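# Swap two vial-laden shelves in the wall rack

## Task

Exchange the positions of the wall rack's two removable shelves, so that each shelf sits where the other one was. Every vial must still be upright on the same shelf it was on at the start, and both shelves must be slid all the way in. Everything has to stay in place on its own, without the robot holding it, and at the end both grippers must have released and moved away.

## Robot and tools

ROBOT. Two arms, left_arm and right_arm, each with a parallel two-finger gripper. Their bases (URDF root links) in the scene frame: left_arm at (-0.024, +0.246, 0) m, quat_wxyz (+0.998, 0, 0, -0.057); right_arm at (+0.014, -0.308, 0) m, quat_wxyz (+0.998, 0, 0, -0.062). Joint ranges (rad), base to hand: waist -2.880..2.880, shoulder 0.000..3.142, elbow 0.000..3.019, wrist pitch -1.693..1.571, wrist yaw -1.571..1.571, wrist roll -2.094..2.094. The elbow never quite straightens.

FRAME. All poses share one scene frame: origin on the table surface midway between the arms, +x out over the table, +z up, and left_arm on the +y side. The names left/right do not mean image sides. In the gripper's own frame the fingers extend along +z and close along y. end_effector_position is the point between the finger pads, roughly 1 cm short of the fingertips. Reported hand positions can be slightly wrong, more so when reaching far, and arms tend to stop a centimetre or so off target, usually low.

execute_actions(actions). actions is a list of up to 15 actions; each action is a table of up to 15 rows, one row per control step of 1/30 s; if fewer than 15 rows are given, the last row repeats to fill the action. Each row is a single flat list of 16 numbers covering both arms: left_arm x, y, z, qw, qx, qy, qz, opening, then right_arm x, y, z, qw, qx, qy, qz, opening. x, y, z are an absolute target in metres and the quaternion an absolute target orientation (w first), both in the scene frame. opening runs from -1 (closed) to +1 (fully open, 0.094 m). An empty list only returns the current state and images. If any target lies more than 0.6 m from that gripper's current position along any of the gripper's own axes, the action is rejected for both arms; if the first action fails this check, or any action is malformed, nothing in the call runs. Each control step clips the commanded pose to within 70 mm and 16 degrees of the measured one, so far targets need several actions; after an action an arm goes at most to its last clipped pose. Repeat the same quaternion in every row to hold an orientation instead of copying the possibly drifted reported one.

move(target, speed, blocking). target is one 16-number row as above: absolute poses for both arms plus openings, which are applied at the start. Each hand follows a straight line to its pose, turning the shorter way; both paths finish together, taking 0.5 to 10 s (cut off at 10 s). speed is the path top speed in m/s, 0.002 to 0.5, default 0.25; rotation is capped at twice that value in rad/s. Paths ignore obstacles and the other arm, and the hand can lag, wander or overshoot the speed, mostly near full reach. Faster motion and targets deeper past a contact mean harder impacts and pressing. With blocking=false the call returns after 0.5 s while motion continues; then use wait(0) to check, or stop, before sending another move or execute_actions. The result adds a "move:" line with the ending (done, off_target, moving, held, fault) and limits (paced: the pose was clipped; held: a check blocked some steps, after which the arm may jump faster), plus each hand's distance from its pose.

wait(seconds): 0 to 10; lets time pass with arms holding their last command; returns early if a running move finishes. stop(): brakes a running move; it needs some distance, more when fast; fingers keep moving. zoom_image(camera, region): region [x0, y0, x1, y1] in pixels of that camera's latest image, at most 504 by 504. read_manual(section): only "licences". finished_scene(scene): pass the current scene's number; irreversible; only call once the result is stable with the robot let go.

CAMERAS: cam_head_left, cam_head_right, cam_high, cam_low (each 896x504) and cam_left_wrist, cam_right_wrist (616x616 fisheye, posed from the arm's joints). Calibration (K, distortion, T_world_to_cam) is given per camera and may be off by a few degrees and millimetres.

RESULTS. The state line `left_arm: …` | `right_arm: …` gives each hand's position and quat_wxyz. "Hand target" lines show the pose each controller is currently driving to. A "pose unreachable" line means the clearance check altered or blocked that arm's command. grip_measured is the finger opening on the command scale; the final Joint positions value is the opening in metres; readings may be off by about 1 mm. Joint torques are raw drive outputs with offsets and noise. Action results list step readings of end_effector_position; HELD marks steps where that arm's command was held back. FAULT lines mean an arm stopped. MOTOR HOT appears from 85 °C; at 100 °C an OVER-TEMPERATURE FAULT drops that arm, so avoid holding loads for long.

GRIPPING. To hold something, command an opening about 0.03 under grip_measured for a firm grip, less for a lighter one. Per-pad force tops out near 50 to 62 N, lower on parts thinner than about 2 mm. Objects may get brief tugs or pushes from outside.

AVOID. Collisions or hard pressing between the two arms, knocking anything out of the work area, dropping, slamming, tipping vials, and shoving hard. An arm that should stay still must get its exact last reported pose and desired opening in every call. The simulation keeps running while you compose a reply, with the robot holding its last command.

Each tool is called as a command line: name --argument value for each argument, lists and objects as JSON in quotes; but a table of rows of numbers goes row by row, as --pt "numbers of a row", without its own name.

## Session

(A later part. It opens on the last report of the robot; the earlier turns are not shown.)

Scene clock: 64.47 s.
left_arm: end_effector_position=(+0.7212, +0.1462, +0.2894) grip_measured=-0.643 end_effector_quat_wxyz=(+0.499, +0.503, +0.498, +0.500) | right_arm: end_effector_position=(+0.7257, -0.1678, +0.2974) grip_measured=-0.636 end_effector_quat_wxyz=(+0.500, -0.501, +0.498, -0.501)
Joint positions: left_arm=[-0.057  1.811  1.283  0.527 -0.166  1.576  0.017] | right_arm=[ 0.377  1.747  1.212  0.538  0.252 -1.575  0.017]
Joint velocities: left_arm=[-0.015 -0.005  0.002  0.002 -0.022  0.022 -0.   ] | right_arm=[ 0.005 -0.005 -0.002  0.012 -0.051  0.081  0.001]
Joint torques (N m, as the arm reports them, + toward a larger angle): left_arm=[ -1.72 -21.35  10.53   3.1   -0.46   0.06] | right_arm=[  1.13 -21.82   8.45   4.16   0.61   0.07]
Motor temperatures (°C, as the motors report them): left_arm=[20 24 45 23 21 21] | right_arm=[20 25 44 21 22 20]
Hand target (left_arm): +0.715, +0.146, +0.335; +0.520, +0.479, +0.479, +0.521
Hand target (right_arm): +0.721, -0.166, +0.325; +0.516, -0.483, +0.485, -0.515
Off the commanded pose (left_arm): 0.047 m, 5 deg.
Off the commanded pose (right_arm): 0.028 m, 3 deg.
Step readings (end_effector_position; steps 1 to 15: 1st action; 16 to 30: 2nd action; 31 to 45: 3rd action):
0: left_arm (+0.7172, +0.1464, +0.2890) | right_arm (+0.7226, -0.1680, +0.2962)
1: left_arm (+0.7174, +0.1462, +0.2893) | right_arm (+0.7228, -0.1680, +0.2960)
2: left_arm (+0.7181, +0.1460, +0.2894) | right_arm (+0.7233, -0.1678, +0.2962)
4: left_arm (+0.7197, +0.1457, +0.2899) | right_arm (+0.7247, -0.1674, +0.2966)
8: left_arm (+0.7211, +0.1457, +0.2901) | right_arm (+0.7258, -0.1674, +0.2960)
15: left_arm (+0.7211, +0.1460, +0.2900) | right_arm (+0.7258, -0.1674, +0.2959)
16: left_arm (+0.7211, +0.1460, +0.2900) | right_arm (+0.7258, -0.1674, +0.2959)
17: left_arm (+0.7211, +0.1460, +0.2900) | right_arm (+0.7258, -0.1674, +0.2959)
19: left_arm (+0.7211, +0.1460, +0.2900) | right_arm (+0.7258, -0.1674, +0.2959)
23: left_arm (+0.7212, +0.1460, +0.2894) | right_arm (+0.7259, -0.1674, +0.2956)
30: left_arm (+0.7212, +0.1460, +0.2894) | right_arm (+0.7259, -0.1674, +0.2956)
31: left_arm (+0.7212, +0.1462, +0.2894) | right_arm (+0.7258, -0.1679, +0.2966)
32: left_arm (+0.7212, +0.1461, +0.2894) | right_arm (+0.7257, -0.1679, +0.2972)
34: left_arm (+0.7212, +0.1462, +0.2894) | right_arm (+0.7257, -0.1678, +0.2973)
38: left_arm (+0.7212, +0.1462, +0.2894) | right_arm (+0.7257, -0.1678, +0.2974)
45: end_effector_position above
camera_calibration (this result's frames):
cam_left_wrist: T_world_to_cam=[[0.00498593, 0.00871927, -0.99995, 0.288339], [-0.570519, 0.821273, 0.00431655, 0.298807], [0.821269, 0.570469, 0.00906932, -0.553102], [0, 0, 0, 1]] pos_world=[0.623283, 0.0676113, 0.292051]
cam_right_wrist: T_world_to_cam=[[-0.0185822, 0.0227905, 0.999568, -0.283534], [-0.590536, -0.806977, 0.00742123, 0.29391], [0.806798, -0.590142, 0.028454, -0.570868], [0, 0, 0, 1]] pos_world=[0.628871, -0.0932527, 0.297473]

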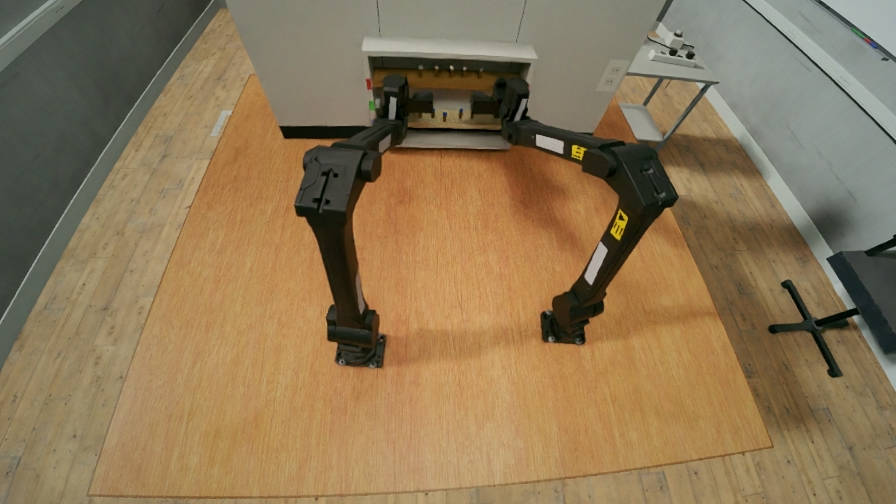

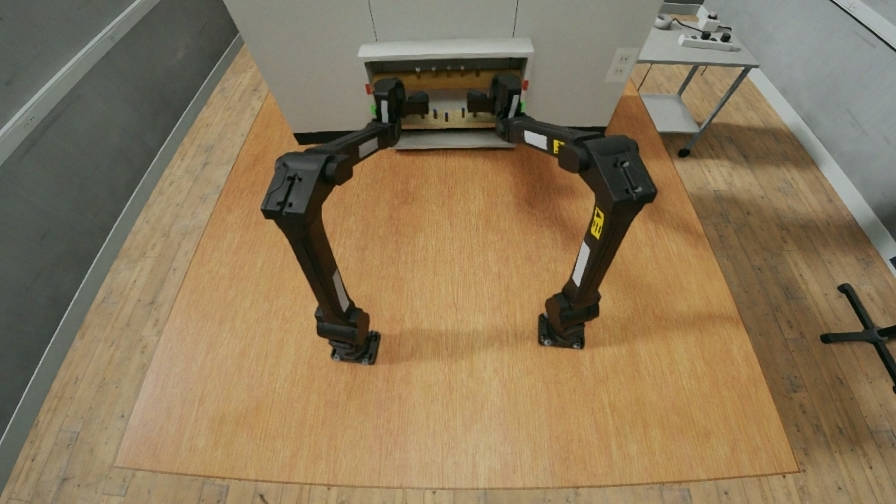

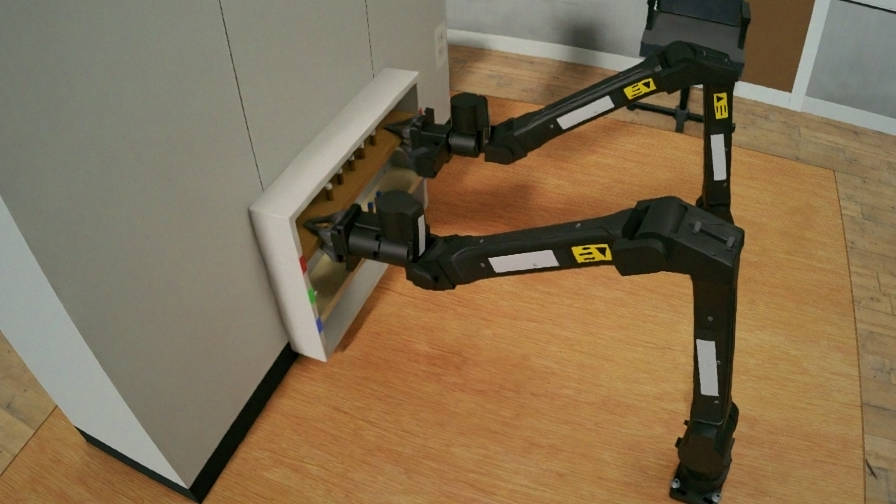

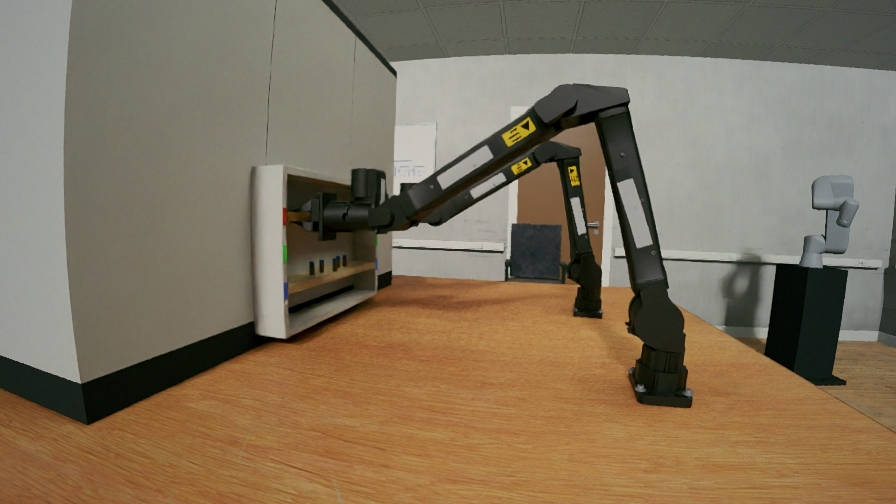

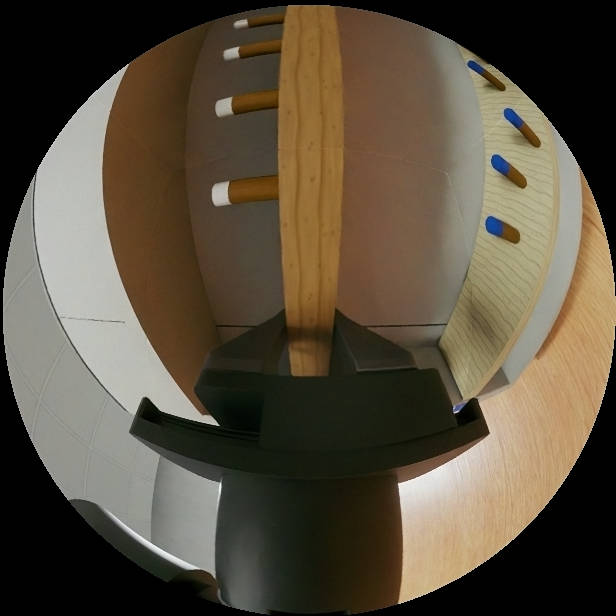

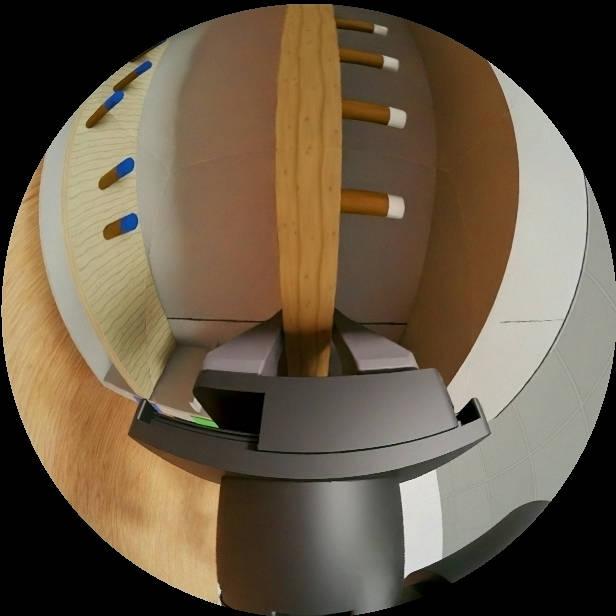

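execute_actions --actions '[[[0.708,0.146,0.345,0.523,0.477,0.477,0.523,-0.68,0.715,-0.165,0.333,0.518,-0.482,0.482,-0.518,-0.68]],[[0.697,0.146,0.347,0.524,0.476,0.476,0.524,-0.68,0.704,-0.165,0.334,0.518,-0.482,0.482,-0.518,-0.68]]]'

Scene clock: 71.43 s.
left_arm: end_effector_position=(+0.7053, +0.1475, +0.2944) grip_measured=-0.643 end_effector_quat_wxyz=(+0.498, +0.503, +0.499, +0.500) | right_arm: end_effector_position=(+0.7099, -0.1667, +0.3024) grip_measured=-0.636 end_effector_quat_wxyz=(+0.500, -0.501, +0.497, -0.502)
Joint positions: left_arm=[-0.06   1.768  1.237  0.527 -0.171  1.576  0.017] | right_arm=[ 0.387  1.706  1.17   0.541  0.261 -1.578  0.017]
Joint velocities: left_arm=[-0.005 -0.024  0.012 -0.002 -0.066  0.051  0.001] | right_arm=[-0.005 -0.005  0.002  0.002  0.022  0.022 -0.001]
Joint torques (N m, as the arm reports them, + toward a larger angle): left_arm=[ -1.78 -21.44  10.28   3.46  -0.49   0.09] | right_arm=[  0.75 -21.88   8.14   4.22   0.59   0.06]
Motor temperatures (°C, as the motors report them): left_arm=[20 25 43 23 21 21] | right_arm=[20 25 42 21 22 20]
Hand target (left_arm): +0.696, +0.147, +0.346; +0.523, +0.475, +0.476, +0.524
Hand target (right_arm): +0.703, -0.165, +0.333; +0.518, -0.481, +0.483, -0.517
Off the commanded pose (left_arm): 0.053 m, 6 deg.
Off the commanded pose (right_arm): 0.032 m, 4 deg.
Step readings (end_effector_position; steps 1 to 15: 1st action; 16 to 30: 2nd action):
0: left_arm (+0.7212, +0.1462, +0.2894) | right_arm (+0.7257, -0.1678, +0.2974)
1: left_arm (+0.7209, +0.1463, +0.2905) | right_arm (+0.7254, -0.1677, +0.2977)
2: left_arm (+0.7202, +0.1462, +0.2903) | right_arm (+0.7248, -0.1677, +0.2977)
4: left_arm (+0.7185, +0.1465, +0.2906) | right_arm (+0.7231, -0.1672, +0.2987)
8: left_arm (+0.7171, +0.1469, +0.2927) | right_arm (+0.7218, -0.1668, +0.3011)
15: left_arm (+0.7169, +0.1469, +0.2935) | right_arm (+0.7216, -0.1668, +0.3019)
16: left_arm (+0.7161, +0.1471, +0.2929) | right_arm (+0.7206, -0.1669, +0.3015)
17: left_arm (+0.7140, +0.1469, +0.2923) | right_arm (+0.7182, -0.1670, +0.3006)
19: left_arm (+0.7091, +0.1469, +0.2905) | right_arm (+0.7134, -0.1670, +0.2988)
23: left_arm (+0.7057, +0.1473, +0.2927) | right_arm (+0.7103, -0.1666, +0.3007)
30: end_effector_position above
camera_calibration (this result's frames):
cam_left_wrist: T_world_to_cam=[[0.0027157, 0.00912849, -0.999955, 0.294908], [-0.572073, 0.820181, 0.00593371, 0.289435], [0.820198, 0.572031, 0.00744953, -0.539842], [0, 0, 0, 1]] pos_world=[0.607554, 0.0687245, 0.297199]
cam_right_wrist: T_world_to_cam=[[-0.0196936, 0.0251272, 0.99949, -0.287633], [-0.590245, -0.807178, 0.00866251, 0.28488], [0.806984, -0.589773, 0.0307274, -0.558431], [0, 0, 0, 1]] pos_world=[0.61313, -0.092171, 0.302178]

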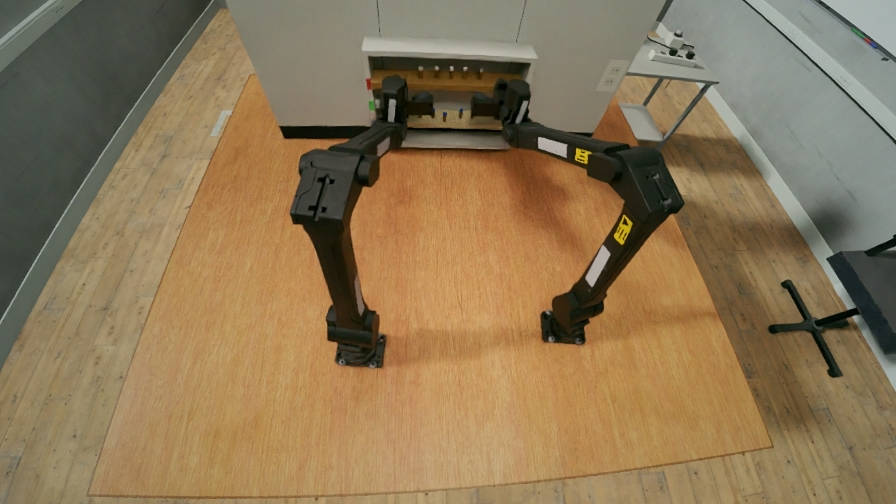

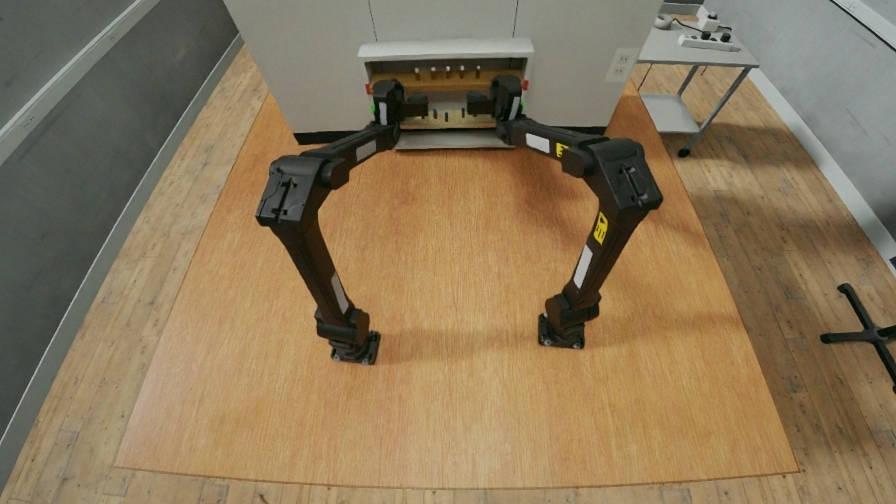

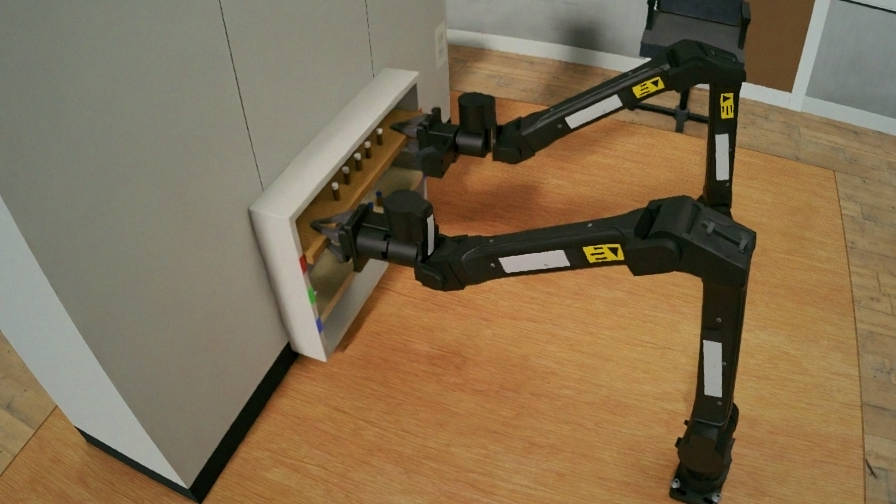

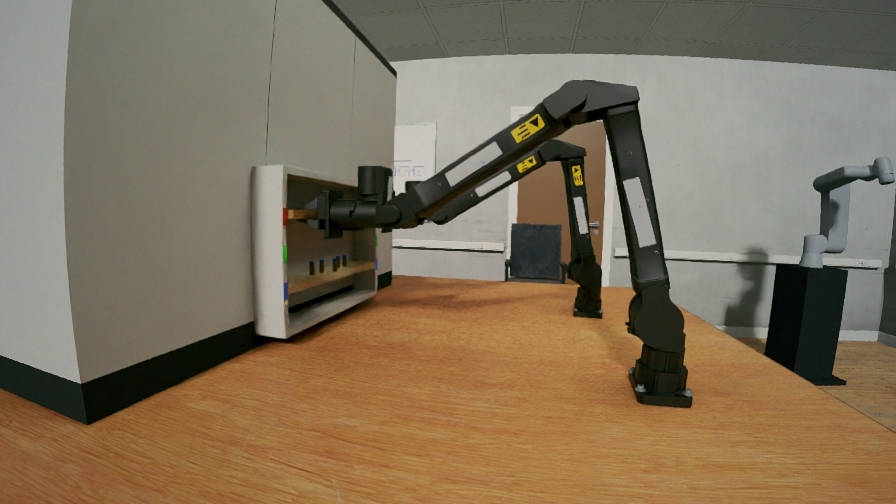

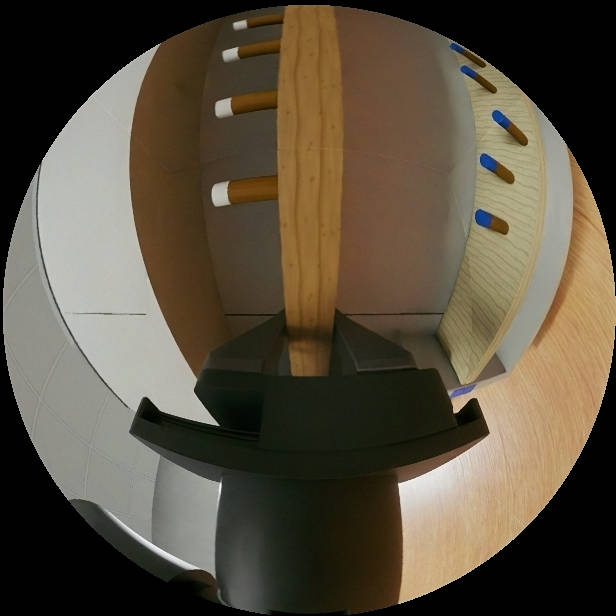

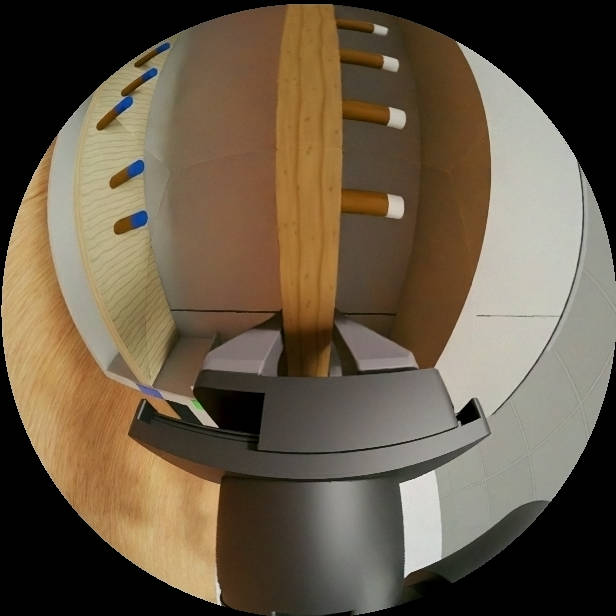

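execute_actions --actions '[[[0.694,0.145,0.349,0.525,0.475,0.475,0.525,-0.68,0.701,-0.166,0.334,0.518,-0.482,0.482,-0.518,-0.68],[0.691,0.145,0.349,0.525,0.475,0.475,0.525,-0.68,0.698,-0.166,0.334,0.518,-0.482,0.482,-0.518,-0.68],[0.688,0.145,0.349,0.525,0.475,0.475,0.525,-0.68,0.695,-0.166,0.334,0.518,-0.482,0.482,-0.518,-0.68],[0.685,0.145,0.349,0.525,0.475,0.475,0.525,-0.68,0.692,-0.166,0.334,0.518,-0.482,0.482,-0.518,-0.68],[0.682,0.145,0.349,0.525,0.475,0.475,0.525,-0.68,0.689,-0.166,0.334,0.518,-0.482,0.482,-0.518,-0.68],[0.679,0.145,0.349,0.525,0.475,0.475,0.525,-0.68,0.686,-0.166,0.334,0.518,-0.482,0.482,-0.518,-0.68],[0.676,0.145,0.349,0.525,0.475,0.475,0.525,-0.68,0.683,-0.166,0.334,0.518,-0.482,0.482,-0.518,-0.68],[0.673,0.145,0.349,0.525,0.475,0.475,0.525,-0.68,0.680,-0.166,0.334,0.518,-0.482,0.482,-0.518,-0.68],[0.670,0.145,0.349,0.525,0.475,0.475,0.525,-0.68,0.677,-0.166,0.334,0.518,-0.482,0.482,-0.518,-0.68],[0.667,0.145,0.349,0.525,0.475,0.475,0.525,-0.68,0.674,-0.166,0.334,0.518,-0.482,0.482,-0.518,-0.68],[0.664,0.145,0.349,0.525,0.475,0.475,0.525,-0.68,0.671,-0.166,0.334,0.518,-0.482,0.482,-0.518,-0.68]],[[0.661,0.145,0.347,0.525,0.475,0.475,0.525,-0.68,0.668,-0.166,0.333,0.518,-0.482,0.482,-0.518,-0.68],[0.658,0.145,0.347,0.525,0.475,0.475,0.525,-0.68,0.665,-0.166,0.333,0.518,-0.482,0.482,-0.518,-0.68],[0.655,0.145,0.347,0.525,0.475,0.475,0.525,-0.68,0.662,-0.166,0.333,0.518,-0.482,0.482,-0.518,-0.68],[0.652,0.145,0.347,0.525,0.475,0.475,0.525,-0.68,0.659,-0.166,0.333,0.518,-0.482,0.482,-0.518,-0.68],[0.649,0.145,0.347,0.525,0.475,0.475,0.525,-0.68,0.656,-0.166,0.333,0.518,-0.482,0.482,-0.518,-0.68],[0.646,0.145,0.347,0.525,0.475,0.475,0.525,-0.68,0.653,-0.166,0.333,0.518,-0.482,0.482,-0.518,-0.68],[0.643,0.145,0.346,0.525,0.475,0.475,0.525,-0.68,0.650,-0.166,0.332,0.518,-0.482,0.482,-0.518,-0.68],[0.640,0.145,0.346,0.525,0.475,0.475,0.525,-0.68,0.647,-0.166,0.332,0.518,-0.482,0.482,-0.518,-0.68],[0.637,0.145,0.346,0.525,0.475,0.475,0.525,-0.68,0.644,-0.166,0.332,0.518,-0.482,0.482,-0.518,-0.68],[0.634,0.145,0.346,0.525,0.475,0.475,0.525,-0.68,0.641,-0.166,0.332,0.518,-0.482,0.482,-0.518,-0.68],[0.631,0.145,0.346,0.525,0.475,0.475,0.525,-0.68,0.638,-0.166,0.332,0.518,-0.482,0.482,-0.518,-0.68]]]'

Scene clock: 98.47 s.
left_arm: end_effector_position=(+0.6387, +0.1471, +0.2946) grip_measured=-0.643 end_effector_quat_wxyz=(+0.497, +0.503, +0.500, +0.500) | right_arm: end_effector_position=(+0.6438, -0.1677, +0.3023) grip_measured=-0.636 end_effector_quat_wxyz=(+0.500, -0.501, +0.497, -0.502)
Joint positions: left_arm=[-0.084  1.617  1.037  0.574 -0.197  1.577  0.017] | right_arm=[ 0.421  1.557  0.98   0.581  0.295 -1.578  0.017]
Joint velocities: left_arm=[-0.005 -0.093 -0.037  0.002 -0.037  0.007  0.   ] | right_arm=[ 0.024 -0.054 -0.012  0.017 -0.022 -0.081 -0.001]
Joint torques (N m, as the arm reports them, + toward a larger angle): left_arm=[ -2.3  -18.18  10.28   3.41  -0.52   0.12] | right_arm=[  0.56 -18.33   8.19   4.2    0.63   0.03]
Motor temperatures (°C, as the motors report them): left_arm=[20 26 41 23 22 21] | right_arm=[20 26 39 22 22 20]
Hand target (left_arm): +0.630, +0.146, +0.344; +0.524, +0.474, +0.475, +0.525
Hand target (right_arm): +0.638, -0.166, +0.331; +0.518, -0.481, +0.483, -0.517
Off the commanded pose (left_arm): 0.052 m, 6 deg.
Off the commanded pose (right_arm): 0.030 m, 4 deg.
Step readings (end_effector_position; steps 1 to 15: 1st action; 16 to 30: 2nd action):
0: left_arm (+0.7053, +0.1475, +0.2944) | right_arm (+0.7099, -0.1667, +0.3024)
1: left_arm (+0.7051, +0.1476, +0.2942) | right_arm (+0.7097, -0.1667, +0.3023)
2: left_arm (+0.7045, +0.1472, +0.2940) | right_arm (+0.7091, -0.1666, +0.3020)
4: left_arm (+0.7012, +0.1469, +0.2927) | right_arm (+0.7055, -0.1674, +0.3005)
8: left_arm (+0.6894, +0.1458, +0.2902) | right_arm (+0.6937, -0.1683, +0.2982)
15: left_arm (+0.6722, +0.1466, +0.2968) | right_arm (+0.6770, -0.1677, +0.3043)
16: left_arm (+0.6716, +0.1469, +0.2984) | right_arm (+0.6764, -0.1677, +0.3057)
17: left_arm (+0.6706, +0.1471, +0.2994) | right_arm (+0.6755, -0.1675, +0.3071)
19: left_arm (+0.6670, +0.1470, +0.3001) | right_arm (+0.6717, -0.1675, +0.3075)
23: left_arm (+0.6555, +0.1466, +0.2959) | right_arm (+0.6599, -0.1680, +0.3038)
30: end_effector_position above
camera_calibration (this result's frames):
cam_left_wrist: T_world_to_cam=[[-0.000271176, 0.0101962, -0.999948, 0.297073], [-0.572988, 0.81952, 0.00851185, 0.251578], [0.819564, 0.57296, 0.00562009, -0.484201], [0, 0, 0, 1]] pos_world=[0.541065, 0.068226, 0.297637]
cam_right_wrist: T_world_to_cam=[[-0.0189136, 0.0255937, 0.999493, -0.289303], [-0.590546, -0.806948, 0.00948819, 0.244951], [0.806782, -0.590068, 0.0303765, -0.505479], [0, 0, 0, 1]] pos_world=[0.546995, -0.0931995, 0.302187]

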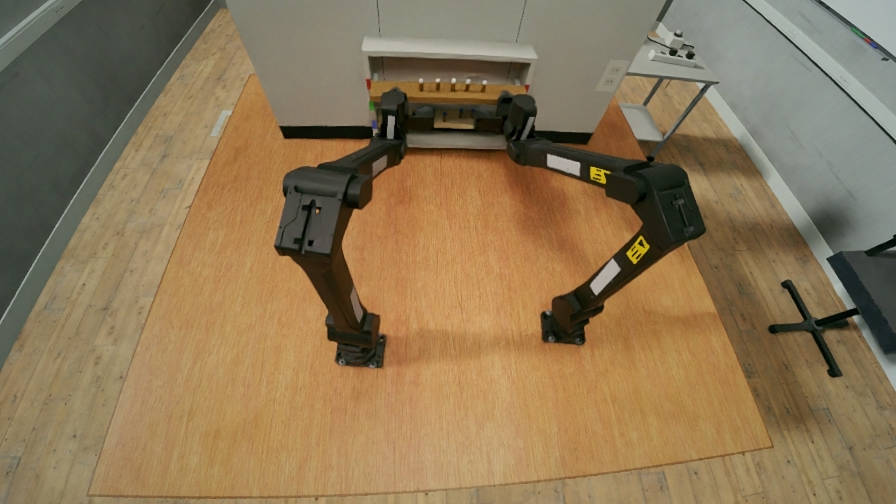

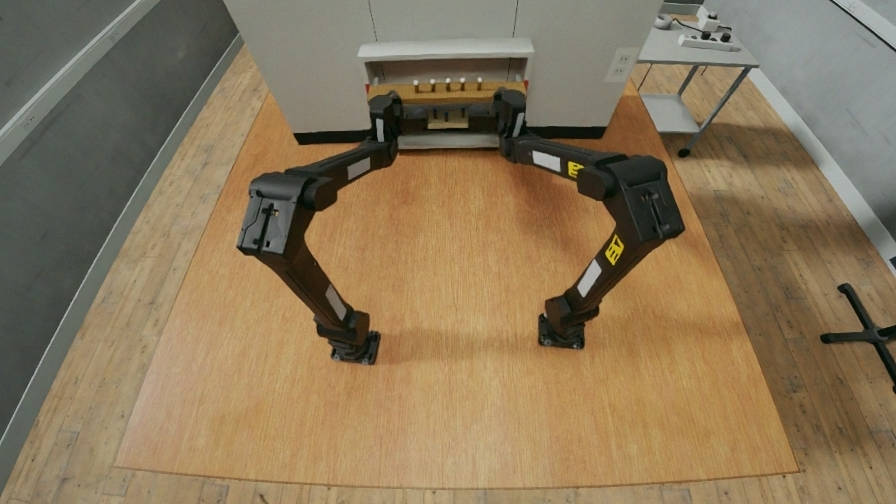

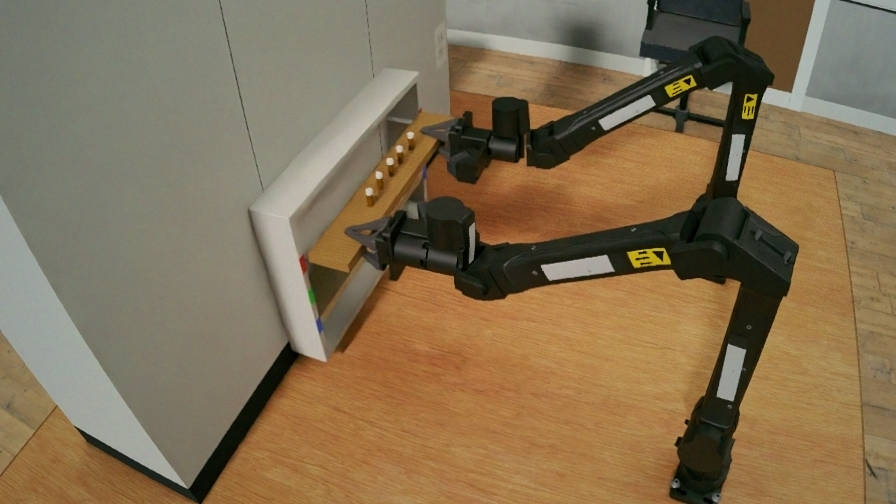

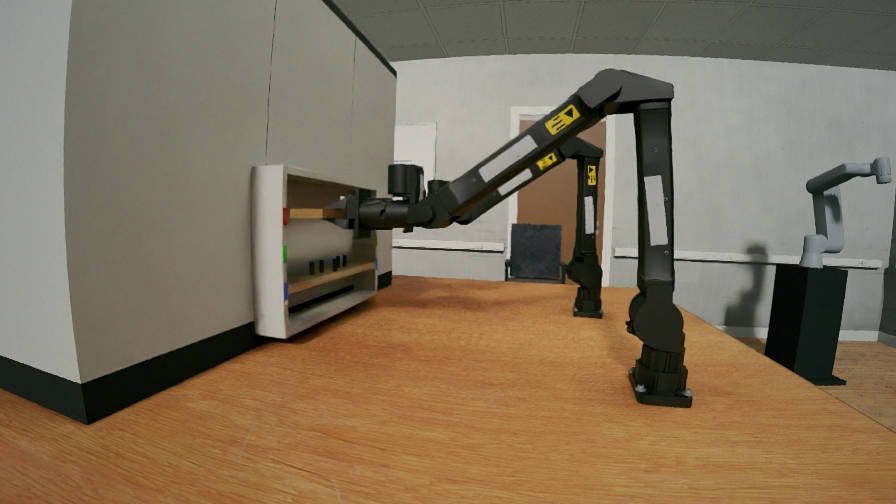

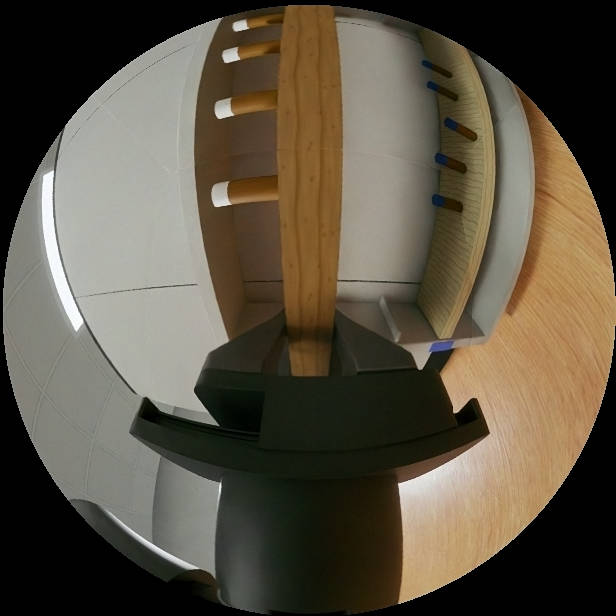

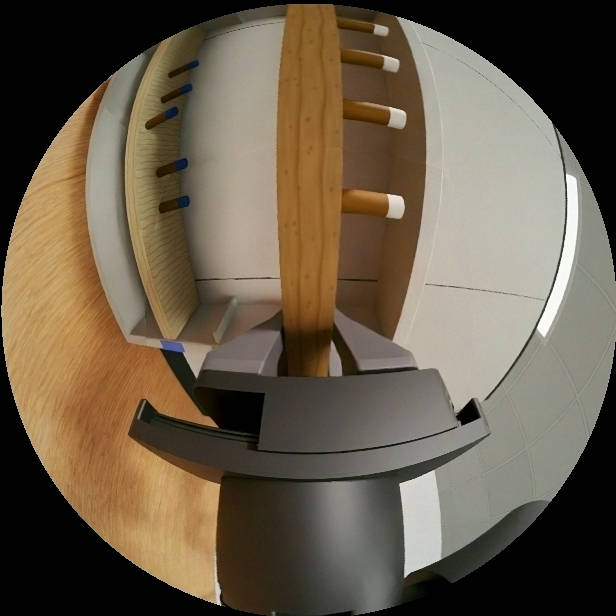

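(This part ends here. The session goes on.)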